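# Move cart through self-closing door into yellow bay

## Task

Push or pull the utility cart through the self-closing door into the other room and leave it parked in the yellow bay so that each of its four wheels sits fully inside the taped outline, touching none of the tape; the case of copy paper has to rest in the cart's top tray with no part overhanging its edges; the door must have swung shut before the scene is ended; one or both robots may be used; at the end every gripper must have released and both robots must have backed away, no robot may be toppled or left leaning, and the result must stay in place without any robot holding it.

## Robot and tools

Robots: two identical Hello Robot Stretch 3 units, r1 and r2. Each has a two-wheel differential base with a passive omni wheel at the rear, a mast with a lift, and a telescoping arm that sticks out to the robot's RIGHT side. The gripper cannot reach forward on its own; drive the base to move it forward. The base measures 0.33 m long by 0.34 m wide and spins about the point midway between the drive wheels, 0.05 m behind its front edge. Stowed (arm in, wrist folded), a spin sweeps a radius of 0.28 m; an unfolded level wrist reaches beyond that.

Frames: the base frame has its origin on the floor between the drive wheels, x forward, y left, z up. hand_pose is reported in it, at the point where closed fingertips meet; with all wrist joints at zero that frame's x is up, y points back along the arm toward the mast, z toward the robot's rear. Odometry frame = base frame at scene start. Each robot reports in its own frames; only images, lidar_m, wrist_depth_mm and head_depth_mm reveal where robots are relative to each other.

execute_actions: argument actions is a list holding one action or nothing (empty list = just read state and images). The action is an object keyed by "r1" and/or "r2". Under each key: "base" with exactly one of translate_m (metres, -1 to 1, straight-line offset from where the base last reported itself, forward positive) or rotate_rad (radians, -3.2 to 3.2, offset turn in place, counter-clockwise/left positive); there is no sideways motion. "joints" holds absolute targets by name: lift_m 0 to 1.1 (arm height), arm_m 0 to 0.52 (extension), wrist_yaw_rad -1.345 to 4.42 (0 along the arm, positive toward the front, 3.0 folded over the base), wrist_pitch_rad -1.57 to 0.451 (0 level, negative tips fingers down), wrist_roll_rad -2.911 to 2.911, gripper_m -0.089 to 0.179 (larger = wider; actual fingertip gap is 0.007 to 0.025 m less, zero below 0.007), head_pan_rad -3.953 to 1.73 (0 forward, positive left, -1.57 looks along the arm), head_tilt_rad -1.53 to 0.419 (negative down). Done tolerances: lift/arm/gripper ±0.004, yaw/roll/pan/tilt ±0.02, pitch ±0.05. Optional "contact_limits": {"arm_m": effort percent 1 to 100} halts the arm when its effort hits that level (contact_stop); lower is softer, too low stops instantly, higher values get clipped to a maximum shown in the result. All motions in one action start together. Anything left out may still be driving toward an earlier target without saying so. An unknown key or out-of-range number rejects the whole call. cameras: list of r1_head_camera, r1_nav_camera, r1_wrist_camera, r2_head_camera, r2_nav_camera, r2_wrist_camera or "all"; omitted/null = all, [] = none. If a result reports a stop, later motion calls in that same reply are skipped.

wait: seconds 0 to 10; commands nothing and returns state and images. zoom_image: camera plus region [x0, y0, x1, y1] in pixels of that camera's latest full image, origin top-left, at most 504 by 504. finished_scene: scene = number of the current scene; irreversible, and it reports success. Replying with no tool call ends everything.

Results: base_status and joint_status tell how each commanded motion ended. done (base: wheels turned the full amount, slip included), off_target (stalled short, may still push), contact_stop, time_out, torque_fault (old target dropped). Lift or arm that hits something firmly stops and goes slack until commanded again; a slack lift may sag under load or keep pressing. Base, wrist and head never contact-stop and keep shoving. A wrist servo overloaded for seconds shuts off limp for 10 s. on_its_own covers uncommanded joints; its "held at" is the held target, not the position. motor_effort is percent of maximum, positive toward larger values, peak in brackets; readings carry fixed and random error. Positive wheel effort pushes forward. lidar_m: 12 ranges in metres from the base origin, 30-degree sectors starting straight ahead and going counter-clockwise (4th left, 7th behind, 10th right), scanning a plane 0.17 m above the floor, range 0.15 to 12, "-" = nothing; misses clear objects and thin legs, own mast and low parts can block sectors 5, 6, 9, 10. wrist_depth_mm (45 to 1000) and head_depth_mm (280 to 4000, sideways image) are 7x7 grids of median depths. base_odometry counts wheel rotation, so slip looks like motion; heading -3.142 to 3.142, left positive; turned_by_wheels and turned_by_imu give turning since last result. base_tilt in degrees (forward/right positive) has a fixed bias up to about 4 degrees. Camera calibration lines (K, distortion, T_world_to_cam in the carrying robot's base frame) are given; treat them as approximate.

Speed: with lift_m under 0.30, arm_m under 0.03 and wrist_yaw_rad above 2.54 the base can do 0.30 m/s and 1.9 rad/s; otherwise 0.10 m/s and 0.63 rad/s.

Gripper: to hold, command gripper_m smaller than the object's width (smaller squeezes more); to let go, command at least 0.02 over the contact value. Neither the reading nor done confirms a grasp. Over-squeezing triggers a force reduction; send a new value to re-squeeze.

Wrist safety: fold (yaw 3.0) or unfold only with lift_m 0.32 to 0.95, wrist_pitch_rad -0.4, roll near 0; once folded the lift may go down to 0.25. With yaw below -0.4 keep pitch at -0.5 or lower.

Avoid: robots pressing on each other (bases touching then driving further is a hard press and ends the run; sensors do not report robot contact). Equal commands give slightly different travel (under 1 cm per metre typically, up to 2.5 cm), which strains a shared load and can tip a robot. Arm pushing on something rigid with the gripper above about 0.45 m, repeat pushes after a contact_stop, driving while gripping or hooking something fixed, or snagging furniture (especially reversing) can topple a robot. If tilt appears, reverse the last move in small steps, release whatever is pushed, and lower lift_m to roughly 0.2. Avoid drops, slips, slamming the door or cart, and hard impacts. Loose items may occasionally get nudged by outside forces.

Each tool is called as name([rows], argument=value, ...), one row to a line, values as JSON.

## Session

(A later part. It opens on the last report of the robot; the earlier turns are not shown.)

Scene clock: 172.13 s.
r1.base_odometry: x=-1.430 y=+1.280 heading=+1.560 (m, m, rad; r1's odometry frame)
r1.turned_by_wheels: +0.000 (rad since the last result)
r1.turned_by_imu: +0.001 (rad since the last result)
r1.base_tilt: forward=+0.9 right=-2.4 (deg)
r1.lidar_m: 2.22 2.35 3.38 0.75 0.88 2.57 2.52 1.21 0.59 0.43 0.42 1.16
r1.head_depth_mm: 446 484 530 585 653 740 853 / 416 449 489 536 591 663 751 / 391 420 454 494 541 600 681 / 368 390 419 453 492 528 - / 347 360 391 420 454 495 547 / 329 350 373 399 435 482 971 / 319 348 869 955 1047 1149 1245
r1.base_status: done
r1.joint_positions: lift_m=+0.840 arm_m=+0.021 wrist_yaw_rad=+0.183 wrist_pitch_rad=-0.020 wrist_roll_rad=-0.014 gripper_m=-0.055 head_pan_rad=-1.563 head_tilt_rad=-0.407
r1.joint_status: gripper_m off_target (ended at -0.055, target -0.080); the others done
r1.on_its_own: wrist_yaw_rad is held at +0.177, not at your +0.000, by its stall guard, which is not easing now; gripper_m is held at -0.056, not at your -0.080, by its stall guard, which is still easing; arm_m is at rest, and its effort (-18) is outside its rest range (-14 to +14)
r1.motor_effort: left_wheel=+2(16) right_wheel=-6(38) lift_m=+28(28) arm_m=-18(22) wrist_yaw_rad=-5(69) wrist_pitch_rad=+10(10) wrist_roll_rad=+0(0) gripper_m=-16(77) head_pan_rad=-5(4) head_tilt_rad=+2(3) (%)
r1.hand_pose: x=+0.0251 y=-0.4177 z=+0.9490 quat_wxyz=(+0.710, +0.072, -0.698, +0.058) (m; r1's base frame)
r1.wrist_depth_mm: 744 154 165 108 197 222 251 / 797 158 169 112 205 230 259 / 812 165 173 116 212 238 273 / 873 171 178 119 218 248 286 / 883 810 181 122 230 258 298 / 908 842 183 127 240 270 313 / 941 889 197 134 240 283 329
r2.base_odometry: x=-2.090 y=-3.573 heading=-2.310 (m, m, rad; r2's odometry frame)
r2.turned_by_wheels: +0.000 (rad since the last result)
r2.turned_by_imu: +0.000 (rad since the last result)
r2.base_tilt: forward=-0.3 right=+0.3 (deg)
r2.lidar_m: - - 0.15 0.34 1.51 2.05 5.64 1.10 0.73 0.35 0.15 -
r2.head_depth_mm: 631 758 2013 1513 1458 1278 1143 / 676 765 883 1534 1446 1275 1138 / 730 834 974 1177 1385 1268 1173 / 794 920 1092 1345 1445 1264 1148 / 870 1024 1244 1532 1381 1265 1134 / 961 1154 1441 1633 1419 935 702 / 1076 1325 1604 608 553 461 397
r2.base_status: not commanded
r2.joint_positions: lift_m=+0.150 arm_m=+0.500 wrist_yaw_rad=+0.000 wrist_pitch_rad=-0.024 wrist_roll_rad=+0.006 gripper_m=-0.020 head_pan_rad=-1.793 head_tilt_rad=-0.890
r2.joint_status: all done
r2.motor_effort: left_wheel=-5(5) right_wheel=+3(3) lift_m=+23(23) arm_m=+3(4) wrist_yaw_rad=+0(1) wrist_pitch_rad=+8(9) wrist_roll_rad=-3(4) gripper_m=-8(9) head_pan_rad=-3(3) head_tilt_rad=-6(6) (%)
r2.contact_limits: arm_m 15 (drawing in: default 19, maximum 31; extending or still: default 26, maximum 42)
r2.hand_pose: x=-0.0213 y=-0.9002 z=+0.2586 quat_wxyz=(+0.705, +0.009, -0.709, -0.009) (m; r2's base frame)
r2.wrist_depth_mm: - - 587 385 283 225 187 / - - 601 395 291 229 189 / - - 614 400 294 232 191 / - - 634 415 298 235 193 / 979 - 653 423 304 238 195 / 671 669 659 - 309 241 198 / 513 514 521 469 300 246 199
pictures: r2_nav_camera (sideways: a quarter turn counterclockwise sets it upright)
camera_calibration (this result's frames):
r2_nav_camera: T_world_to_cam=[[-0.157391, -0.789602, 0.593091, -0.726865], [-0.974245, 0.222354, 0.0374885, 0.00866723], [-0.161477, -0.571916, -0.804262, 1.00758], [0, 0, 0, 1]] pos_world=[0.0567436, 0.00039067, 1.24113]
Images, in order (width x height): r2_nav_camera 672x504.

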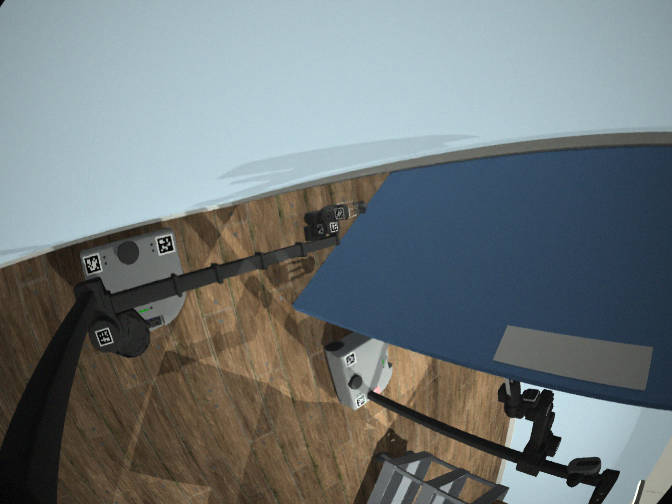

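execute_actions([
  {"r1":{"base":{"translate_m":-0.12},"joints":{"wrist_yaw_rad":0.55,"gripper_m":-0.07}},"r2":{"base":{"translate_m":-0.1}}},
], cameras=[])

execute_actions([
  {"r1":{"base":{"translate_m":-0.14},"joints":{"wrist_yaw_rad":0.95,"arm_m":0,"gripper_m":-0.08}},"r2":{"base":{"translate_m":-0.1}}},
], cameras=[])

execute_actions([
  {"r1":{"base":{"translate_m":-0.17},"joints":{"wrist_yaw_rad":1.35,"gripper_m":-0.07}},"r2":{"base":{"translate_m":-0.1}}},
], cameras=["r2_nav_camera"])

Scene clock: 179.57 s.
r1.base_odometry: x=-1.432 y=+1.160 heading=+1.561 (m, m, rad; r1's odometry frame)
r1.turned_by_wheels: +0.001 (rad since the last result)
r1.turned_by_imu: -0.126 (rad since the last result)
r1.base_tilt: forward=+2.7 right=-2.4 (deg)
r1.lidar_m: 2.30 2.35 3.10 0.74 0.83 2.57 2.42 1.39 0.75 0.46 0.42 0.90
r1.head_depth_mm: 542 597 665 752 864 1016 1220 / 485 531 583 647 730 835 980 / 440 476 519 570 633 710 810 / 402 432 467 508 557 616 695 / 370 396 425 459 498 545 578 / 343 366 390 417 445 395 523 / 320 329 301 369 403 436 476
r1.base_status: done
r1.joint_positions: lift_m=+0.840 arm_m=+0.020 wrist_yaw_rad=+0.593 wrist_pitch_rad=-0.003 wrist_roll_rad=-0.009 gripper_m=-0.058 head_pan_rad=-1.564 head_tilt_rad=-0.405
r1.joint_status: wrist_yaw_rad off_target (ended at +0.593, target +0.550); gripper_m off_target (ended at -0.058, target -0.070)
r1.on_its_own: gripper_m is held at -0.060, not at your -0.070, by its stall guard, which is still easing; right_wheel is at rest, and its effort (-22) is outside its rest range (-18 to +18); wrist_yaw_rad is at rest, and its effort (-32) is outside its rest range (-12 to +12)
r1.motor_effort: left_wheel=+4(36) right_wheel=-22(32) lift_m=+28(28) arm_m=-5(18) wrist_yaw_rad=-32(65) wrist_pitch_rad=+1(15) wrist_roll_rad=-2(2) gripper_m=-37(100) head_pan_rad=-4(4) head_tilt_rad=+2(2) (%)
r1.hand_pose: x=+0.1216 y=-0.3778 z=+0.9535 quat_wxyz=(+0.680, +0.207, -0.673, +0.206) (m; r1's base frame)
r1.wrist_depth_mm: - 786 170 107 180 185 192 / - - 175 111 185 191 197 / - - 180 115 192 199 206 / - - 186 119 198 206 212 / - - 191 121 207 212 221 / - - 195 126 214 220 229 / - 922 206 170 219 228 238
r2.base_odometry: x=-2.023 y=-3.499 heading=-2.310 (m, m, rad; r2's odometry frame)
r2.turned_by_wheels: +0.000 (rad since the last result)
r2.turned_by_imu: +0.000 (rad since the last result)
r2.base_tilt: forward=-0.4 right=+0.3 (deg)
r2.lidar_m: 0.19 0.20 0.27 0.74 1.50 2.05 5.63 1.74 0.73 0.83 0.27 0.20
r2.head_depth_mm: 816 2527 2018 1583 1456 1284 1140 / 639 762 1660 1572 1453 1271 1138 / 683 782 919 1132 1414 1267 1167 / 739 854 1016 1255 1445 1269 1149 / 802 941 1137 1425 1381 1263 1128 / 877 1045 1296 1588 1431 1261 1112 / 969 1173 1513 1653 1431 926 814
r2.base_status: done
r2.joint_positions: lift_m=+0.150 arm_m=+0.500 wrist_yaw_rad=+0.000 wrist_pitch_rad=-0.024 wrist_roll_rad=+0.006 gripper_m=-0.020 head_pan_rad=-1.793 head_tilt_rad=-0.890
r2.joint_status: not commanded
r2.motor_effort: left_wheel=-4(10) right_wheel=+4(6) lift_m=+23(23) arm_m=+3(3) wrist_yaw_rad=+0(0) wrist_pitch_rad=+8(8) wrist_roll_rad=-4(3) gripper_m=-8(8) head_pan_rad=-3(4) head_tilt_rad=-5(6) (%)
r2.hand_pose: x=-0.0213 y=-0.9002 z=+0.2586 quat_wxyz=(+0.705, +0.009, -0.709, -0.009) (m; r2's base frame)
r2.wrist_depth_mm: - 602 417 285 217 175 146 / - 614 431 291 221 177 147 / - 635 447 299 225 180 149 / - 653 465 307 228 182 152 / 969 824 484 310 231 185 153 / 669 676 546 - 235 187 155 / 515 509 516 343 231 191 157
pictures: none
No camera images: the call's "cameras" was empty. Leave "cameras" out to get every camera's image.

Scene clock: 183.60 s.
r1.base_odometry: x=-1.433 y=+1.020 heading=+1.562 (m, m, rad; r1's odometry frame)
r1.turned_by_wheels: +0.001 (rad since the last result)
r1.turned_by_imu: -0.011 (rad since the last result)
r1.base_tilt: forward=+1.8 right=-2.4 (deg)
r1.lidar_m: 1.16 2.50 3.26 0.73 0.92 2.42 2.28 1.42 0.90 0.46 0.38 0.37
r1.head_depth_mm: 695 777 865 951 1047 1155 1263 / 584 640 711 797 905 1054 1222 / 504 546 596 654 727 817 937 / 444 476 512 556 608 671 747 / 395 421 450 483 522 567 619 / 357 377 401 427 457 491 531 / 325 343 362 383 406 433 463
r1.base_status: done
r1.joint_positions: lift_m=+0.840 arm_m=+0.001 wrist_yaw_rad=+1.023 wrist_pitch_rad=-0.009 wrist_roll_rad=-0.012 gripper_m=-0.061 head_pan_rad=-1.565 head_tilt_rad=-0.404
r1.joint_status: wrist_yaw_rad off_target (ended at +1.023, target +0.950); gripper_m off_target (ended at -0.061, target -0.080); the others done
r1.on_its_own: wrist_yaw_rad is held at +0.993, not at your +0.950, by its stall guard, which is still easing; gripper_m is held at -0.063, not at your -0.080, by its stall guard, which is still easing; right_wheel is at rest, and its effort (-21) is outside its rest range (-18 to +18)
r1.motor_effort: left_wheel=+4(22) right_wheel=-21(59) lift_m=+27(28) arm_m=-4(31) wrist_yaw_rad=-23(74) wrist_pitch_rad=+4(14) wrist_roll_rad=-1(2) gripper_m=-35(100) head_pan_rad=-4(4) head_tilt_rad=+2(3) (%)
r1.hand_pose: x=+0.1971 y=-0.2795 z=+0.9520 quat_wxyz=(+0.622, +0.347, -0.611, +0.345) (m; r1's base frame)
r1.wrist_depth_mm: - - 182 108 168 162 156 / - - 188 112 173 167 161 / - - 194 115 179 172 165 / - - 201 120 184 177 170 / - - - 122 190 182 175 / - - - 126 194 189 180 / - - 223 135 205 195 186
r2.base_odometry: x=-1.955 y=-3.426 heading=-2.310 (m, m, rad; r2's odometry frame)
r2.turned_by_wheels: +0.000 (rad since the last result)
r2.turned_by_imu: +0.000 (rad since the last result)
r2.base_tilt: forward=-0.5 right=+0.2 (deg)
r2.lidar_m: 0.29 0.30 0.41 1.12 1.50 2.05 5.53 1.66 0.81 0.88 0.41 0.30
r2.head_depth_mm: 3276 2428 1907 1662 1457 1284 1144 / 757 2395 1782 1614 1455 1275 1142 / 740 852 1016 1374 1445 1268 1168 / 785 909 1082 1343 1455 1267 1146 / 829 970 1174 1446 1385 1257 1132 / 883 1045 1282 1591 1432 1263 1126 / 940 1125 1410 1635 1438 1256 1108
r2.base_status: done
r2.joint_positions: lift_m=+0.150 arm_m=+0.500 wrist_yaw_rad=+0.000 wrist_pitch_rad=-0.024 wrist_roll_rad=+0.006 gripper_m=-0.020 head_pan_rad=-1.793 head_tilt_rad=-0.890
r2.joint_status: not commanded
r2.motor_effort: left_wheel=-4(10) right_wheel=+3(6) lift_m=+23(23) arm_m=+4(3) wrist_yaw_rad=-2(0) wrist_pitch_rad=+8(8) wrist_roll_rad=-4(4) gripper_m=-9(9) head_pan_rad=-3(2) head_tilt_rad=-5(5) (%)
r2.hand_pose: x=-0.0213 y=-0.9002 z=+0.2586 quat_wxyz=(+0.705, +0.009, -0.709, -0.009) (m; r2's base frame)
r2.wrist_depth_mm: - 514 358 276 224 189 163 / - 535 368 281 228 192 165 / - 555 385 289 232 195 167 / - 589 393 297 237 198 170 / 953 613 408 302 243 202 172 / 674 611 442 - 246 205 175 / 513 515 472 331 244 208 178
pictures: none
No camera images: the call's "cameras" was empty. Leave "cameras" out to get every camera's image.

Scene clock: 188.23 s.
r1.base_odometry: x=-1.435 y=+0.850 heading=+1.562 (m, m, rad; r1's odometry frame)
r1.turned_by_wheels: +0.001 (rad since the last result)
r1.turned_by_imu: -0.008 (rad since the last result)
r1.base_tilt: forward=+1.0 right=-2.4 (deg)
r1.lidar_m: 1.39 2.67 0.76 0.77 3.27 2.25 2.11 1.45 1.00 0.49 0.34 0.33
r1.head_depth_mm: 790 847 910 985 1069 1175 1284 / 775 832 895 972 1060 1167 1271 / 704 766 841 922 1014 1121 1248 / 566 606 650 704 766 839 933 / 474 503 533 566 607 652 705 / 408 428 451 475 501 533 567 / 357 373 390 408 428 450 474
r1.base_status: done
r1.joint_positions: lift_m=+0.840 arm_m=+0.001 wrist_yaw_rad=+1.433 wrist_pitch_rad=-0.017 wrist_roll_rad=-0.016 gripper_m=-0.049 head_pan_rad=-1.565 head_tilt_rad=-0.404
r1.joint_status: wrist_yaw_rad off_target (ended at +1.433, target +1.350); gripper_m off_target (ended at -0.049, target -0.070)
r1.on_its_own: wrist_yaw_rad is held at +1.413, not at your +1.350, by its stall guard, which is not easing now; gripper_m is held at -0.050, not at your -0.070, by its stall guard, which is still easing; right_wheel is at rest, and its effort (-20) is outside its rest range (-18 to +18); wrist_yaw_rad is at rest, and its effort (-16) is outside its rest range (-12 to +12)
r1.motor_effort: left_wheel=+3(24) right_wheel=-20(41) lift_m=+27(26) arm_m=+0(14) wrist_yaw_rad=-16(83) wrist_pitch_rad=+8(12) wrist_roll_rad=+0(1) gripper_m=-28(77) head_pan_rad=-3(4) head_tilt_rad=+2(1) (%)
r1.hand_pose: x=+0.2320 y=-0.1810 z=+0.9499 quat_wxyz=(+0.542, +0.465, -0.524, +0.464) (m; r1's base frame)
r1.wrist_depth_mm: - - - 108 163 150 138 / - - - 112 168 154 142 / - - - 116 173 157 145 / - - - 120 178 162 150 / - - - 122 180 167 154 / - - - 126 184 172 158 / - - - 134 197 176 162
r2.base_odometry: x=-1.888 y=-3.352 heading=-2.311 (m, m, rad; r2's odometry frame)
r2.turned_by_wheels: +0.000 (rad since the last result)
r2.turned_by_imu: +0.000 (rad since the last result)
r2.base_tilt: forward=-0.2 right=+0.3 (deg)
r2.lidar_m: 0.39 0.41 0.56 1.45 1.50 2.05 5.46 1.57 0.96 0.99 0.56 0.41
r2.head_depth_mm: 3101 2490 2014 1691 1446 1281 1140 / 3187 2407 1909 1690 1454 1278 1138 / 858 1019 1660 1645 1443 1274 1165 / 883 1023 1225 1519 1459 1274 1149 / 912 1066 1278 1560 1382 1266 1131 / 941 1107 1345 1586 1433 1257 1123 / 974 1143 1407 1627 1426 1256 1128
r2.base_status: done
r2.joint_positions: lift_m=+0.150 arm_m=+0.500 wrist_yaw_rad=+0.000 wrist_pitch_rad=-0.024 wrist_roll_rad=+0.006 gripper_m=-0.020 head_pan_rad=-1.793 head_tilt_rad=-0.890
r2.joint_status: not commanded
r2.motor_effort: left_wheel=-4(11) right_wheel=+3(5) lift_m=+23(23) arm_m=+3(4) wrist_yaw_rad=-1(1) wrist_pitch_rad=+8(8) wrist_roll_rad=-3(4) gripper_m=-9(9) head_pan_rad=-3(3) head_tilt_rad=-6(5) (%)
r2.hand_pose: x=-0.0213 y=-0.9002 z=+0.2586 quat_wxyz=(+0.705, +0.009, -0.709, -0.009) (m; r2's base frame)
r2.wrist_depth_mm: 589 460 381 324 282 249 225 / 607 480 391 331 288 254 228 / 626 489 402 341 295 259 231 / 644 517 411 348 300 264 236 / 664 527 427 353 306 269 240 / 666 551 449 - 311 275 243 / 516 516 471 384 313 281 247
pictures: r2_nav_camera (sideways: a quarter turn counterclockwise sets it upright)
camera_calibration (this result's frames):
r2_nav_camera: T_world_to_cam=[[-0.15742, -0.789596, 0.593092, -0.726865], [-0.974237, 0.22239, 0.0374885, 0.00866718], [-0.161498, -0.57191, -0.804262, 1.00758], [0, 0, 0, 1]] pos_world=[0.0567436, 0.000388803, 1.24113]
Images, in order (width x height): r2_nav_camera 672x504.

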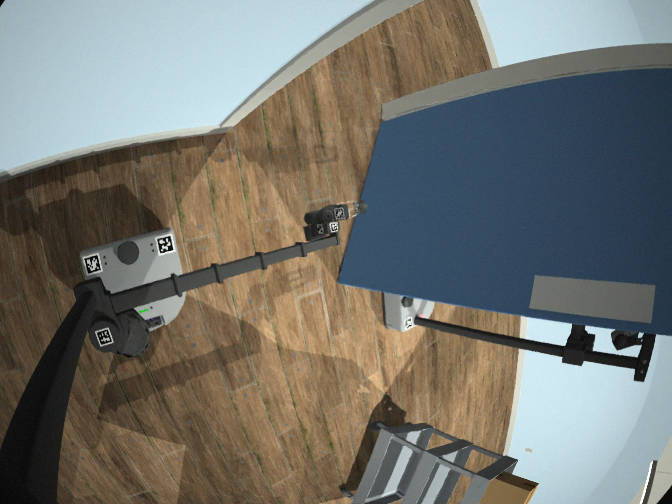

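execute_actions([
  {"r1":{"base":{"translate_m":-0.2},"joints":{"wrist_yaw_rad":1.55,"gripper_m":-0.06}},"r2":{"joints":{"arm_m":0,"lift_m":0.72,"wrist_yaw_rad":1.57,"head_pan_rad":0}}},
], cameras=[])

execute_actions([
  {"r1":{"base":{"translate_m":-0.22},"joints":{"wrist_yaw_rad":1.5,"gripper_m":-0.07}},"r2":{"base":{"rotate_rad":-2.16},"joints":{"wrist_roll_rad":1.57,"gripper_m":0.17}}},
], cameras=[])

execute_actions([
  {"r2":{"base":{"translate_m":1}}},
], cameras=["r2_nav_camera"])

Scene clock: 199.43 s.
r1.base_odometry: x=-1.436 y=+0.650 heading=+1.563 (m, m, rad; r1's odometry frame)
r1.turned_by_wheels: +0.000 (rad since the last result)
r1.turned_by_imu: +0.001 (rad since the last result)
r1.base_tilt: forward=+0.9 right=-2.5 (deg)
r1.lidar_m: 0.29 2.88 0.83 0.86 2.98 2.04 1.92 1.48 1.01 0.63 0.34 0.29
r1.head_depth_mm: 803 860 925 1002 1098 1197 1292 / 797 853 916 993 1082 1183 1284 / 791 848 908 981 1067 1174 1273 / 781 834 897 966 1053 1154 1257 / 729 764 804 844 892 943 999 / 560 581 604 628 652 679 708 / 456 469 484 498 515 532 548
r1.base_status: done
r1.joint_positions: lift_m=+0.840 arm_m=+0.001 wrist_yaw_rad=+1.690 wrist_pitch_rad=-0.017 wrist_roll_rad=-0.017 gripper_m=-0.034 head_pan_rad=-1.565 head_tilt_rad=-0.404
r1.joint_status: wrist_yaw_rad off_target (ended at +1.690, target +1.550); gripper_m off_target (ended at -0.034, target -0.060)
r1.on_its_own: wrist_yaw_rad is held at +1.694, not at your +1.550, by its stall guard, which is not easing now; gripper_m is held at -0.035, not at your -0.060, by its stall guard, which is still easing
r1.motor_effort: left_wheel=+1(9) right_wheel=-13(29) lift_m=+27(27) arm_m=+1(3) wrist_yaw_rad=+3(61) wrist_pitch_rad=+8(9) wrist_roll_rad=+1(1) gripper_m=-22(100) head_pan_rad=-4(3) head_tilt_rad=+2(2) (%)
r1.hand_pose: x=+0.2326 y=-0.1154 z=+0.9499 quat_wxyz=(+0.478, +0.528, -0.460, +0.529) (m; r1's base frame)
r1.wrist_depth_mm: - - - 109 163 150 138 / - - - 112 168 154 142 / - - - 116 172 158 145 / - - - 120 178 163 149 / - - - 123 181 167 152 / - - - 128 183 172 157 / - - - 165 195 176 162
r2.base_odometry: x=-1.888 y=-3.352 heading=-2.311 (m, m, rad; r2's odometry frame)
r2.turned_by_wheels: +0.000 (rad since the last result)
r2.turned_by_imu: +0.001 (rad since the last result)
r2.base_tilt: forward=-0.3 right=+0.0 (deg)
r2.lidar_m: 0.39 0.40 0.55 1.44 1.50 2.05 5.44 1.58 1.18 1.18 0.56 0.41
r2.head_depth_mm: 326 379 454 567 753 1115 - / 324 378 452 562 743 1161 1136 / 323 375 449 560 740 1091 1134 / 321 373 446 555 733 1076 1132 / 320 372 443 550 726 1059 1130 / 319 370 441 546 719 1045 1125 / 318 368 439 543 713 1032 1122
r2.base_status: not commanded
r2.joint_positions: lift_m=+0.720 arm_m=+0.000 wrist_yaw_rad=+1.570 wrist_pitch_rad=-0.024 wrist_roll_rad=+0.006 gripper_m=-0.020 head_pan_rad=-0.007 head_tilt_rad=-0.890
r2.joint_status: all done
r2.motor_effort: left_wheel=-4(4) right_wheel=+3(3) lift_m=+29(29) arm_m=-3(2) wrist_yaw_rad=+0(4) wrist_pitch_rad=+8(8) wrist_roll_rad=-4(4) gripper_m=-9(9) head_pan_rad=+3(40) head_tilt_rad=-5(5) (%)
r2.hand_pose: x=+0.2342 y=-0.1456 z=+0.8284 quat_wxyz=(+0.505, +0.507, -0.495, +0.492) (m; r2's base frame)
r2.wrist_depth_mm: 288 289 291 290 293 295 294 / 295 297 298 300 301 301 301 / 302 302 305 307 308 310 309 / 312 312 312 315 317 319 316 / 316 320 321 322 325 324 326 / 326 330 329 - 335 333 329 / 334 337 335 344 344 344 336
pictures: none
No camera images: the call's "cameras" was empty. Leave "cameras" out to get every camera's image.

Scene clock: 203.80 s.
r1.base_odometry: x=-1.438 y=+0.430 heading=+1.563 (m, m, rad; r1's odometry frame)
r1.turned_by_wheels: +0.000 (rad since the last result)
r1.turned_by_imu: +0.017 (rad since the last result)
r1.base_tilt: forward=+0.9 right=-2.5 (deg)
r1.lidar_m: 0.27 3.09 0.94 0.97 2.59 1.80 1.70 1.47 1.02 0.97 0.38 0.28
r1.head_depth_mm: 811 867 933 1010 1098 1209 1302 / 807 863 928 1002 1093 1197 1289 / 800 858 921 993 1079 1192 1285 / 797 851 917 991 1071 1175 1279 / 793 846 913 981 1063 1167 1274 / 781 837 895 963 1047 1113 1144 / 760 766 768 765 766 762 758
r1.base_status: done
r1.joint_positions: lift_m=+0.840 arm_m=+0.001 wrist_yaw_rad=+1.711 wrist_pitch_rad=-0.017 wrist_roll_rad=-0.016 gripper_m=-0.052 head_pan_rad=-1.565 head_tilt_rad=-0.404
r1.joint_status: wrist_yaw_rad off_target (ended at +1.711, target +1.500); gripper_m off_target (ended at -0.052, target -0.070)
r1.on_its_own: wrist_yaw_rad is held at +1.717, not at your +1.500, by its stall guard, which is not easing now; gripper_m is held at -0.053, not at your -0.070, by its stall guard, which is still easing
r1.motor_effort: left_wheel=-1(10) right_wheel=-8(36) lift_m=+26(27) arm_m=+0(1) wrist_yaw_rad=+5(86) wrist_pitch_rad=+8(10) wrist_roll_rad=+0(1) gripper_m=-32(100) head_pan_rad=-3(4) head_tilt_rad=+1(2) (%)
r1.hand_pose: x=+0.2319 y=-0.1101 z=+0.9498 quat_wxyz=(+0.472, +0.534, -0.455, +0.534) (m; r1's base frame)
r1.wrist_depth_mm: - - 181 108 170 164 159 / - - 187 112 174 169 163 / - - 193 115 180 174 168 / - - 201 120 185 179 173 / - - - 122 191 184 178 / - - - 126 195 190 183 / - - 223 136 206 197 191
r2.base_odometry: x=-1.888 y=-3.352 heading=+1.813 (m, m, rad; r2's odometry frame)
r2.turned_by_wheels: -2.160 (rad since the last result)
r2.turned_by_imu: -2.193 (rad since the last result)
r2.base_tilt: forward=-0.2 right=+0.3 (deg)
r2.lidar_m: 1.40 1.34 0.59 0.42 0.39 0.40 0.51 1.17 1.48 1.91 4.30 1.57
r2.head_depth_mm: 1841 1748 1915 1689 1491 1270 - / 3127 2102 1953 1686 1450 1297 1132 / 3242 2470 2016 1677 1436 1275 1131 / 3239 2451 2006 1675 1448 1262 1132 / 3161 2421 1977 1661 1438 1258 1132 / 3200 2349 1873 1657 1434 1265 1122 / 1261 1394 1615 1663 1423 1258 1126
r2.base_status: done
r2.joint_positions: lift_m=+0.720 arm_m=+0.000 wrist_yaw_rad=+1.570 wrist_pitch_rad=-0.024 wrist_roll_rad=+1.565 gripper_m=+0.170 head_pan_rad=-0.007 head_tilt_rad=-0.890
r2.joint_status: all done
r2.motor_effort: left_wheel=+5(11) right_wheel=-4(8) lift_m=+29(29) arm_m=-3(4) wrist_yaw_rad=+1(0) wrist_pitch_rad=+8(8) wrist_roll_rad=+2(4) gripper_m=+0(94) head_pan_rad=+2(3) head_tilt_rad=-6(5) (%)
r2.hand_pose: x=+0.2342 y=-0.1455 z=+0.8282 quat_wxyz=(+0.011, +0.707, -0.707, -0.006) (m; r2's base frame)
r2.wrist_depth_mm: - - - - - - 962 / - - - - - - 948 / - - - - - - 954 / - - - - - - 946 / - - - - - - 949 / - - - - - - 892 / - - - - - - 841
pictures: none
No camera images: the call's "cameras" was empty. Leave "cameras" out to get every camera's image.

Scene clock: 215.27 s.
r1.base_odometry: x=-1.438 y=+0.430 heading=+1.563 (m, m, rad; r1's odometry frame)
r1.turned_by_wheels: +0.000 (rad since the last result)
r1.turned_by_imu: +0.002 (rad since the last result)
r1.base_tilt: forward=+0.9 right=-2.4 (deg)
r1.lidar_m: 0.27 3.10 0.94 0.97 2.59 1.80 1.70 1.47 1.02 0.97 0.38 0.28
r1.head_depth_mm: 809 868 931 1009 1098 1206 1302 / 805 864 925 1001 1093 1200 1284 / 800 858 919 996 1081 1190 1283 / 796 852 914 988 1075 1177 1280 / 793 846 911 981 1065 1164 1274 / 783 835 896 961 1044 1112 1143 / 760 766 767 765 767 761 760
r1.base_status: not commanded
r1.joint_positions: lift_m=+0.840 arm_m=+0.001 wrist_yaw_rad=+1.711 wrist_pitch_rad=-0.017 wrist_roll_rad=-0.016 gripper_m=-0.028 head_pan_rad=-1.565 head_tilt_rad=-0.404
r1.joint_status: not commanded
r1.on_its_own: wrist_yaw_rad is held at +1.717, not at your +1.500, by its stall guard, which is not easing now; gripper_m is held at -0.029, not at your -0.070, by its stall guard, which is not easing now
r1.motor_effort: left_wheel=-1(1) right_wheel=-8(8) lift_m=+27(26) arm_m=+0(0) wrist_yaw_rad=+4(4) wrist_pitch_rad=+8(8) wrist_roll_rad=+0(0) gripper_m=-21(31) head_pan_rad=-4(4) head_tilt_rad=+2(2) (%)
r1.hand_pose: x=+0.2319 y=-0.1101 z=+0.9498 quat_wxyz=(+0.472, +0.534, -0.455, +0.534) (m; r1's base frame)
r1.wrist_depth_mm: - - 181 108 169 164 158 / - - 187 112 174 169 163 / - - 193 116 180 174 168 / - - 200 120 185 179 173 / - - 691 122 191 185 178 / - - - 126 196 190 183 / - - 223 136 207 196 190
r2.base_odometry: x=-2.128 y=-2.381 heading=+1.813 (m, m, rad; r2's odometry frame)
r2.turned_by_wheels: +0.000 (rad since the last result)
r2.turned_by_imu: +0.005 (rad since the last result)
r2.base_tilt: forward=-0.2 right=+0.2 (deg)
r2.lidar_m: 2.65 0.49 0.50 0.66 3.92 1.01 1.27 2.27 2.32 3.00 0.71 0.74
r2.head_depth_mm: 3289 2537 2019 1464 1381 1276 - / 3199 2477 2001 1687 1453 1294 1130 / 3015 2481 2007 1680 1441 1278 1133 / 2887 2444 1991 1683 1445 1267 1131 / 2710 2442 1971 1667 1434 1259 1130 / 2519 2431 1978 1656 1407 1261 1126 / 2378 2420 1966 1587 1303 1261 1126
r2.base_status: done
r2.joint_positions: lift_m=+0.720 arm_m=+0.000 wrist_yaw_rad=+1.570 wrist_pitch_rad=-0.024 wrist_roll_rad=+1.565 gripper_m=+0.170 head_pan_rad=-0.007 head_tilt_rad=-0.890
r2.joint_status: not commanded
r2.motor_effort: left_wheel=+4(12) right_wheel=-3(5) lift_m=+29(29) arm_m=-3(3) wrist_yaw_rad=+0(0) wrist_pitch_rad=+8(8) wrist_roll_rad=+2(2) gripper_m=+1(1) head_pan_rad=+3(3) head_tilt_rad=-5(5) (%)
r2.hand_pose: x=+0.2342 y=-0.1455 z=+0.8282 quat_wxyz=(+0.011, +0.707, -0.707, -0.006) (m; r2's base frame)
r2.wrist_depth_mm: - - - - - - 884 / - - - - - - 944 / - - - - - - 948 / - - - - - - 951 / - - - - - - 955 / - - - - - - 907 / - - - - - - 843
pictures: r2_nav_camera (sideways: a quarter turn counterclockwise sets it upright)
camera_calibration (this result's frames):
r2_nav_camera: T_world_to_cam=[[0.804998, 0.0148464, 0.593092, -0.732735], [-0.00919104, -0.999255, 0.0374885, 0.00278038], [0.593206, -0.0356293, -0.804262, 1.00298], [0, 0, 0, 1]] pos_world=[-0.00509577, 0.0493921, 1.24113]
Images, in order (width x height): r2_nav_camera 672x504.

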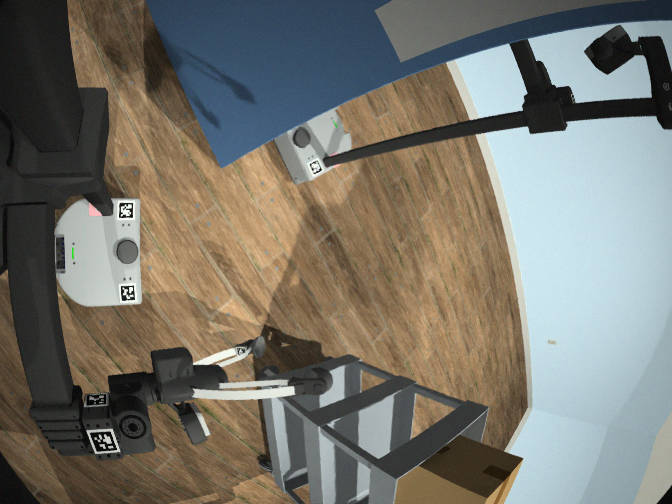

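execute_actions([
  {"r1":{"base":{"translate_m":-0.1},"joints":{"gripper_m":-0.06}},"r2":{"base":{"translate_m":0.28}}},
], cameras=[])

execute_actions([
  {"r2":{"base":{"rotate_rad":-0.87}}},
], cameras=["r2_head_camera"])

Scene clock: 221.67 s.
r1.base_odometry: x=-1.439 y=+0.330 heading=+1.563 (m, m, rad; r1's odometry frame)
r1.turned_by_wheels: +0.000 (rad since the last result)
r1.turned_by_imu: +0.001 (rad since the last result)
r1.base_tilt: forward=+0.9 right=-2.5 (deg)
r1.lidar_m: 0.26 0.63 0.99 4.77 2.44 1.70 1.60 1.48 1.03 0.97 0.41 0.27
r1.head_depth_mm: 816 872 941 1018 1104 1218 1308 / 814 868 933 1009 1095 1206 1301 / 809 863 926 1001 1095 1195 1285 / 802 857 922 997 1086 1185 1284 / 796 851 916 988 1076 1183 1280 / 793 847 910 980 1067 1166 1269 / 787 835 895 957 1021 1005 964
r1.base_status: done
r1.joint_positions: lift_m=+0.840 arm_m=+0.001 wrist_yaw_rad=+1.658 wrist_pitch_rad=-0.017 wrist_roll_rad=-0.015 gripper_m=-0.043 head_pan_rad=-1.565 head_tilt_rad=-0.404
r1.joint_status: gripper_m off_target (ended at -0.043, target -0.060)
r1.on_its_own: wrist_yaw_rad is held at +1.659, not at your +1.500, by its stall guard, which is not easing now; gripper_m is held at -0.044, not at your -0.060, by its stall guard, which is still easing
r1.motor_effort: left_wheel=-1(5) right_wheel=-7(15) lift_m=+26(27) arm_m=-1(1) wrist_yaw_rad=+0(31) wrist_pitch_rad=+8(8) wrist_roll_rad=+0(0) gripper_m=-27(100) head_pan_rad=-3(3) head_tilt_rad=+2(1) (%)
r1.hand_pose: x=+0.2335 y=-0.1237 z=+0.9499 quat_wxyz=(+0.486, +0.522, -0.469, +0.521) (m; r1's base frame)
r1.wrist_depth_mm: - - 173 108 176 178 181 / - - 177 111 182 183 185 / - - 184 115 187 189 192 / - 725 189 118 193 196 198 / - - 195 121 200 202 205 / - - 204 126 208 209 212 / - - 211 206 215 217 221
r2.base_odometry: x=-2.195 y=-2.109 heading=+1.813 (m, m, rad; r2's odometry frame)
r2.turned_by_wheels: +0.000 (rad since the last result)
r2.turned_by_imu: +0.002 (rad since the last result)
r2.base_tilt: forward=-0.4 right=+0.2 (deg)
r2.lidar_m: 2.41 0.63 0.41 0.47 0.94 1.26 1.48 2.50 2.55 0.78 0.55 0.72
r2.head_depth_mm: 3125 2528 2022 1687 1494 1283 - / 2992 2490 2011 1687 1458 1302 1129 / 2843 2471 2007 1675 1452 1267 1132 / 2627 2475 1996 1672 1440 1270 1135 / 2459 2441 1994 1661 1442 1271 1129 / 2279 2439 1970 1661 1431 1258 1125 / 2155 2352 1966 1653 1425 1219 1120
r2.base_status: done
r2.joint_positions: lift_m=+0.720 arm_m=+0.000 wrist_yaw_rad=+1.570 wrist_pitch_rad=-0.024 wrist_roll_rad=+1.565 gripper_m=+0.170 head_pan_rad=-0.007 head_tilt_rad=-0.890
r2.joint_status: not commanded
r2.motor_effort: left_wheel=+4(12) right_wheel=-3(5) lift_m=+29(28) arm_m=-3(3) wrist_yaw_rad=+0(1) wrist_pitch_rad=+8(8) wrist_roll_rad=+2(2) gripper_m=+0(1) head_pan_rad=+3(3) head_tilt_rad=-6(6) (%)
r2.hand_pose: x=+0.2342 y=-0.1455 z=+0.8282 quat_wxyz=(+0.011, +0.707, -0.707, -0.006) (m; r2's base frame)
r2.wrist_depth_mm: - - - - - - 941 / - - - - - - 964 / - - - - - - 949 / - - - - - - 934 / - - - - - - 956 / - - - - - - 890 / - - - - - - 852
pictures: none
No camera images: the call's "cameras" was empty. Leave "cameras" out to get every camera's image.

Scene clock: 224.00 s.
r1.base_odometry: x=-1.439 y=+0.330 heading=+1.563 (m, m, rad; r1's odometry frame)
r1.turned_by_wheels: +0.000 (rad since the last result)
r1.turned_by_imu: +0.000 (rad since the last result)
r1.base_tilt: forward=+0.9 right=-2.5 (deg)
r1.lidar_m: 0.26 0.63 0.99 4.78 2.44 1.70 1.60 1.48 1.03 0.97 0.41 0.27
r1.head_depth_mm: 814 873 940 1017 1106 1218 1303 / 811 868 932 1012 1101 1211 1293 / 807 863 926 1003 1092 1193 1286 / 801 856 922 996 1081 1187 1282 / 796 851 916 988 1076 1174 1281 / 791 846 909 981 1067 1167 1268 / 787 836 896 956 1020 1005 967
r1.base_status: not commanded
r1.joint_positions: lift_m=+0.840 arm_m=+0.001 wrist_yaw_rad=+1.658 wrist_pitch_rad=-0.017 wrist_roll_rad=-0.015 gripper_m=-0.031 head_pan_rad=-1.565 head_tilt_rad=-0.404
r1.joint_status: not commanded
r1.on_its_own: wrist_yaw_rad is held at +1.659, not at your +1.500, by its stall guard, which is not easing now; gripper_m is held at -0.032, not at your -0.060, by its stall guard, which is still easing
r1.motor_effort: left_wheel=-1(0) right_wheel=-7(7) lift_m=+27(26) arm_m=-1(1) wrist_yaw_rad=+1(1) wrist_pitch_rad=+8(8) wrist_roll_rad=+0(0) gripper_m=-21(28) head_pan_rad=-3(4) head_tilt_rad=+2(2) (%)
r1.hand_pose: x=+0.2335 y=-0.1238 z=+0.9499 quat_wxyz=(+0.486, +0.521, -0.469, +0.521) (m; r1's base frame)
r1.wrist_depth_mm: - - 172 108 176 177 180 / - - 177 111 181 183 186 / - - 183 115 187 189 191 / - - 189 119 193 195 199 / - - 194 121 200 202 204 / - - 204 125 206 208 212 / - - 210 208 215 216 222
r2.base_odometry: x=-2.195 y=-2.109 heading=+0.943 (m, m, rad; r2's odometry frame)
r2.turned_by_wheels: -0.870 (rad since the last result)
r2.turned_by_imu: -0.883 (rad since the last result)
r2.base_tilt: forward=-0.4 right=+0.2 (deg)
r2.lidar_m: 0.57 2.95 2.31 0.63 0.47 0.54 4.06 1.26 1.77 2.51 2.68 0.55
r2.head_depth_mm: 627 781 1168 1628 1494 1271 - / 570 663 731 1035 1411 1293 1130 / 565 622 705 1058 1244 1274 1138 / 597 690 762 1079 1328 1269 1131 / 675 776 1155 1122 1385 1257 1127 / 3185 849 1867 1631 1434 1261 1127 / 3136 2422 1962 1650 1427 1257 1122
r2.base_status: done
r2.joint_positions: lift_m=+0.720 arm_m=+0.000 wrist_yaw_rad=+1.570 wrist_pitch_rad=-0.024 wrist_roll_rad=+1.565 gripper_m=+0.170 head_pan_rad=-0.007 head_tilt_rad=-0.890
r2.joint_status: not commanded
r2.motor_effort: left_wheel=+5(11) right_wheel=-4(9) lift_m=+29(29) arm_m=-3(3) wrist_yaw_rad=+0(1) wrist_pitch_rad=+8(8) wrist_roll_rad=+2(2) gripper_m=+0(0) head_pan_rad=+2(3) head_tilt_rad=-6(5) (%)
r2.hand_pose: x=+0.2342 y=-0.1455 z=+0.8282 quat_wxyz=(+0.011, +0.707, -0.707, -0.006) (m; r2's base frame)
r2.wrist_depth_mm: - - - 846 870 959 838 / - - 674 601 - 668 775 / - - 596 491 958 515 749 / - - 533 483 943 487 689 / - - 611 577 941 602 789 / - - - 748 858 778 788 / - - - - - - 852
pictures: r2_head_camera (sideways: a quarter turn clockwise sets it upright)
camera_calibration (this result's frames):
r2_head_camera: T_world_to_cam=[[-0.792621, -0.00260035, -0.609709, 0.816], [0.0237981, 0.999097, -0.0351985, 0.0463123], [0.60925, -0.042409, -0.791843, 0.989036], [0, 0, 0, 1]] pos_world=[0.043106, -0.00220462, 1.28231]
Images, in order (width x height): r2_head_camera 896x504.

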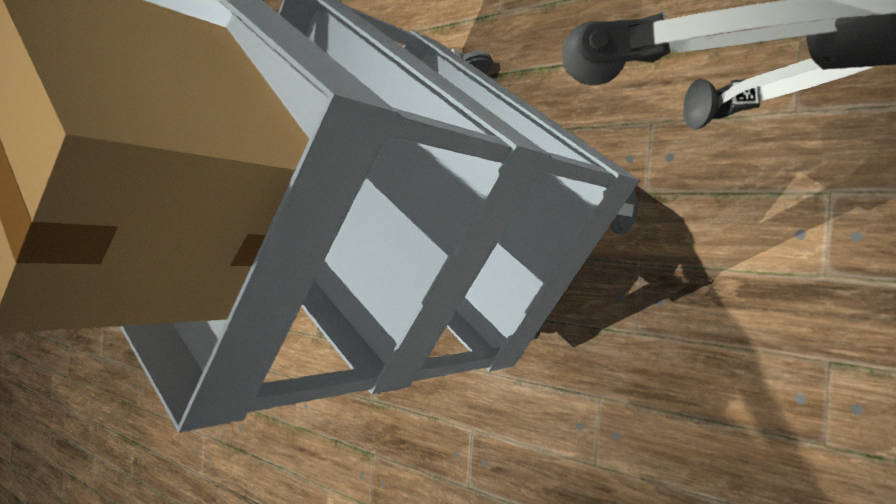

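execute_actions([
  {"r2":{"base":{"translate_m":0.2},"joints":{"lift_m":0.345,"wrist_yaw_rad":2.0}}},
], cameras=["r2_wrist_camera"])

execute_actions([
  {"r2":{"base":{"translate_m":0.23},"joints":{"head_tilt_rad":-1.3}}},
], cameras=["r2_head_camera","r2_wrist_camera"])

Scene clock: 230.97 s.
r1.base_odometry: x=-1.439 y=+0.330 heading=+1.563 (m, m, rad; r1's odometry frame)
r1.turned_by_wheels: +0.000 (rad since the last result)
r1.turned_by_imu: +0.001 (rad since the last result)
r1.base_tilt: forward=+0.9 right=-2.5 (deg)
r1.lidar_m: 0.26 0.54 0.99 4.78 2.44 1.70 1.60 1.48 1.03 0.97 0.41 0.27
r1.head_depth_mm: 813 875 940 1016 1109 1216 1312 / 811 868 933 1009 1099 1205 1300 / 808 862 929 1001 1090 1196 1285 / 801 857 920 995 1080 1184 1284 / 797 854 914 987 1076 1173 1281 / 793 847 908 979 1065 1163 1265 / 788 834 897 957 1021 1006 964
r1.base_status: not commanded
r1.joint_positions: lift_m=+0.840 arm_m=+0.001 wrist_yaw_rad=+1.658 wrist_pitch_rad=-0.017 wrist_roll_rad=-0.015 gripper_m=-0.028 head_pan_rad=-1.565 head_tilt_rad=-0.404
r1.joint_status: not commanded
r1.on_its_own: wrist_yaw_rad is held at +1.659, not at your +1.500, by its stall guard, which is not easing now; gripper_m is held at -0.029, not at your -0.060, by its stall guard, which is not easing now
r1.motor_effort: left_wheel=-1(0) right_wheel=-7(6) lift_m=+26(26) arm_m=+0(1) wrist_yaw_rad=+1(1) wrist_pitch_rad=+8(8) wrist_roll_rad=+0(0) gripper_m=-21(21) head_pan_rad=-3(4) head_tilt_rad=+1(2) (%)
r1.hand_pose: x=+0.2335 y=-0.1238 z=+0.9499 quat_wxyz=(+0.486, +0.521, -0.469, +0.521) (m; r1's base frame)
r1.wrist_depth_mm: - - 172 107 176 177 180 / - - 178 111 181 183 186 / - - 184 115 187 189 191 / 451 - 189 119 193 195 199 / - - 194 121 199 202 204 / - - 204 125 207 210 212 / 571 743 210 207 215 217 219
r2.base_odometry: x=-2.078 y=-1.947 heading=+0.943 (m, m, rad; r2's odometry frame)
r2.turned_by_wheels: +0.000 (rad since the last result)
r2.turned_by_imu: +0.002 (rad since the last result)
r2.base_tilt: forward=-0.6 right=+0.4 (deg)
r2.lidar_m: 0.40 0.61 2.28 0.70 0.53 0.54 4.26 1.45 2.09 2.53 2.71 0.37
r2.head_depth_mm: 522 444 587 653 1404 1275 1142 / 519 414 474 576 750 1253 1139 / 517 441 508 575 910 1121 1148 / 513 483 575 634 942 1200 1113 / 3225 559 642 999 1199 1263 1129 / 3152 2448 710 1002 1410 1262 1127 / 3123 2411 1912 1655 1434 1254 1120
r2.base_status: done
r2.joint_positions: lift_m=+0.345 arm_m=+0.000 wrist_yaw_rad=+1.998 wrist_pitch_rad=-0.024 wrist_roll_rad=+1.565 gripper_m=+0.170 head_pan_rad=-0.007 head_tilt_rad=-0.890
r2.joint_status: all done
r2.motor_effort: left_wheel=+4(11) right_wheel=-3(3) lift_m=+23(20) arm_m=-3(3) wrist_yaw_rad=+3(3) wrist_pitch_rad=+8(8) wrist_roll_rad=+2(2) gripper_m=+0(1) head_pan_rad=+3(4) head_tilt_rad=-6(6) (%)
r2.hand_pose: x=+0.2112 y=-0.0394 z=+0.4534 quat_wxyz=(+0.012, +0.841, -0.541, -0.004) (m; r2's base frame)
r2.wrist_depth_mm: 434 657 246 - 754 515 356 / 436 - 316 - - 516 322 / 442 - 446 - - 448 485 / - - - - 631 638 524 / - - - - - 751 527 / - - - - - 840 502 / - - - - - 825 465
pictures: r2_wrist_camera
camera_calibration (this result's frames):
r2_wrist_camera: T_world_to_cam=[[-0.0194254, -0.0378291, -0.999095, 0.455638], [-0.519643, 0.854094, -0.0222354, 0.202202], [0.854162, 0.518741, -0.0362488, 0.021524], [0, 0, 0, 1]] pos_world=[0.0955391, -0.166629, 0.460502]
Images, in order (width x height): r2_wrist_camera 644x364.

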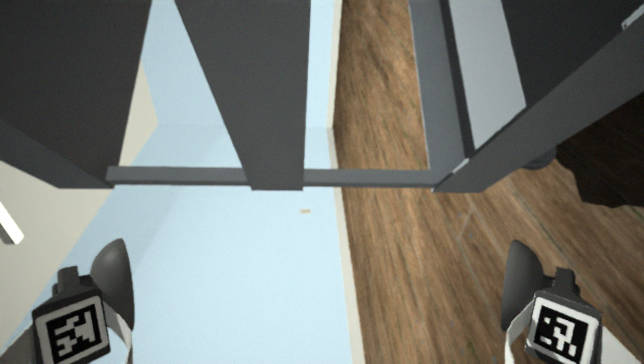

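Scene clock: 234.43 s.
r1.base_odometry: x=-1.439 y=+0.330 heading=+1.563 (m, m, rad; r1's odometry frame)
r1.turned_by_wheels: +0.000 (rad since the last result)
r1.turned_by_imu: +0.000 (rad since the last result)
r1.base_tilt: forward=+0.9 right=-2.5 (deg)
r1.lidar_m: 0.26 3.20 0.66 4.78 2.44 1.69 1.60 1.48 1.03 0.97 0.41 0.27
r1.head_depth_mm: 817 876 940 1018 1114 1215 1306 / 811 870 934 1010 1102 1209 1300 / 806 863 927 1003 1091 1198 1287 / 802 859 922 995 1086 1186 1286 / 796 852 917 992 1075 1174 1281 / 793 847 909 984 1068 1158 1271 / 786 837 896 957 1017 1011 966
r1.base_status: not commanded
r1.joint_positions: lift_m=+0.840 arm_m=+0.001 wrist_yaw_rad=+1.658 wrist_pitch_rad=-0.017 wrist_roll_rad=-0.015 gripper_m=-0.028 head_pan_rad=-1.565 head_tilt_rad=-0.404
r1.joint_status: not commanded
r1.on_its_own: wrist_yaw_rad is held at +1.659, not at your +1.500, by its stall guard, which is not easing now; gripper_m is held at -0.029, not at your -0.060, by its stall guard, which is not easing now
r1.motor_effort: left_wheel=+0(0) right_wheel=-7(7) lift_m=+27(26) arm_m=-1(1) wrist_yaw_rad=+1(0) wrist_pitch_rad=+8(8) wrist_roll_rad=+0(0) gripper_m=-22(20) head_pan_rad=-4(4) head_tilt_rad=+1(2) (%)
r1.hand_pose: x=+0.2335 y=-0.1238 z=+0.9499 quat_wxyz=(+0.486, +0.521, -0.469, +0.521) (m; r1's base frame)
r1.wrist_depth_mm: - - 172 107 176 178 180 / - - 178 111 181 183 185 / - - 183 115 187 190 192 / - - 189 119 193 196 198 / - - 195 121 201 203 204 / - - 204 126 208 210 214 / 732 - 209 206 214 217 221
r2.base_odometry: x=-1.943 y=-1.761 heading=+0.944 (m, m, rad; r2's odometry frame)
r2.turned_by_wheels: +0.000 (rad since the last result)
r2.turned_by_imu: +0.002 (rad since the last result)
r2.base_tilt: forward=-0.4 right=+0.2 (deg)
r2.lidar_m: 0.21 0.34 2.27 2.23 0.80 0.71 4.52 1.67 2.45 2.55 0.20 0.19
r2.head_depth_mm: - - 334 501 1269 1207 1150 / - 303 370 468 1242 1202 1142 / 291 336 437 818 1066 - 1129 / 310 391 484 844 1260 - 1125 / 353 494 534 1156 1259 - - / 555 555 812 1314 1250 1205 - / 1596 537 1401 1316 1253 1192 -
r2.base_status: done
r2.joint_positions: lift_m=+0.345 arm_m=+0.000 wrist_yaw_rad=+2.022 wrist_pitch_rad=-0.018 wrist_roll_rad=+1.554 gripper_m=+0.170 head_pan_rad=-0.007 head_tilt_rad=-1.285
r2.joint_status: all done
r2.on_its_own: wrist_yaw_rad is at rest, and its effort (-25) is outside its rest range (-12 to +12)
r2.motor_effort: left_wheel=+8(12) right_wheel=-3(5) lift_m=+23(23) arm_m=-2(3) wrist_yaw_rad=-25(39) wrist_pitch_rad=+6(8) wrist_roll_rad=+7(8) gripper_m=-1(1) head_pan_rad=+3(3) head_tilt_rad=-9(35) (%)
r2.hand_pose: x=+0.2087 y=-0.0335 z=+0.4549 quat_wxyz=(+0.012, +0.847, -0.531, +0.002) (m; r2's base frame)
r2.wrist_depth_mm: - - - - - 526 364 / - - - - - 503 361 / - 48 48 52 - 485 358 / - 67 67 74 - 462 358 / 384 133 132 395 - 449 356 / - - - - - 811 482 / - - - - - 854 473
pictures: r2_head_camera (sideways: a quarter turn clockwise sets it upright), r2_wrist_camera
camera_calibration (this result's frames):
r2_head_camera: T_world_to_cam=[[-0.966071, -0.00153259, -0.258271, 0.359299], [0.00882467, 0.999203, -0.0389383, 0.0512532], [0.258125, -0.0398964, -0.965288, 1.21653], [0, 0, 0, 1]] pos_world=[0.0326404, -0.00212674, 1.26909]
r2_wrist_camera: T_world_to_cam=[[-0.00866506, -0.0456652, -0.998919, 0.454656], [-0.540238, 0.840835, -0.0337522, 0.205059], [0.841467, 0.539362, -0.031956, 0.0220835], [0, 0, 0, 1]] pos_world=[0.0961377, -0.16357, 0.461791]
Images, in order (width x height): r2_head_camera 896x504, r2_wrist_camera 644x364.

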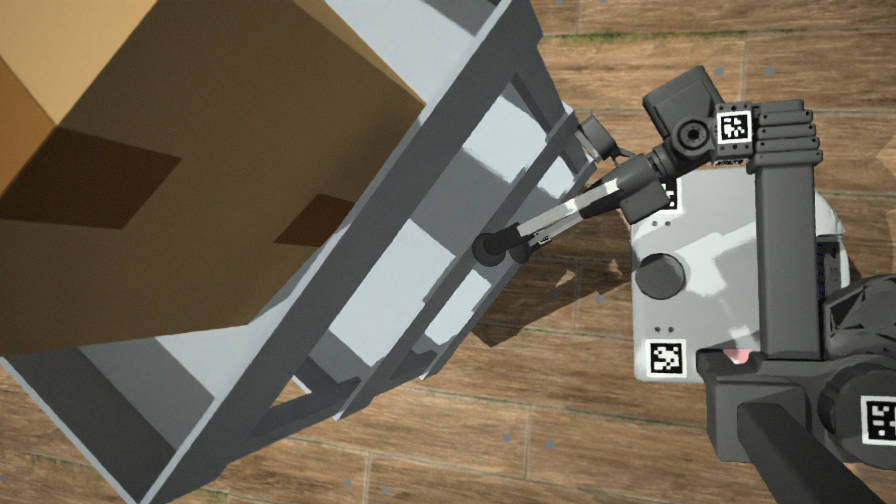

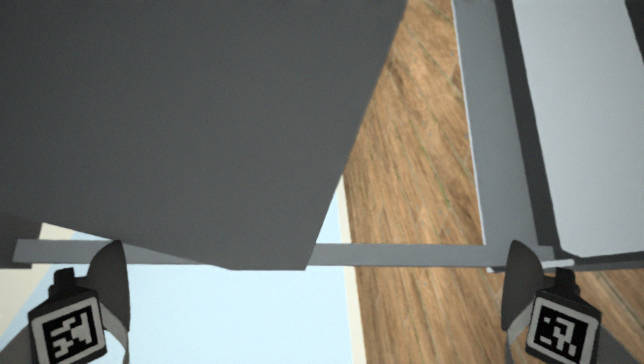

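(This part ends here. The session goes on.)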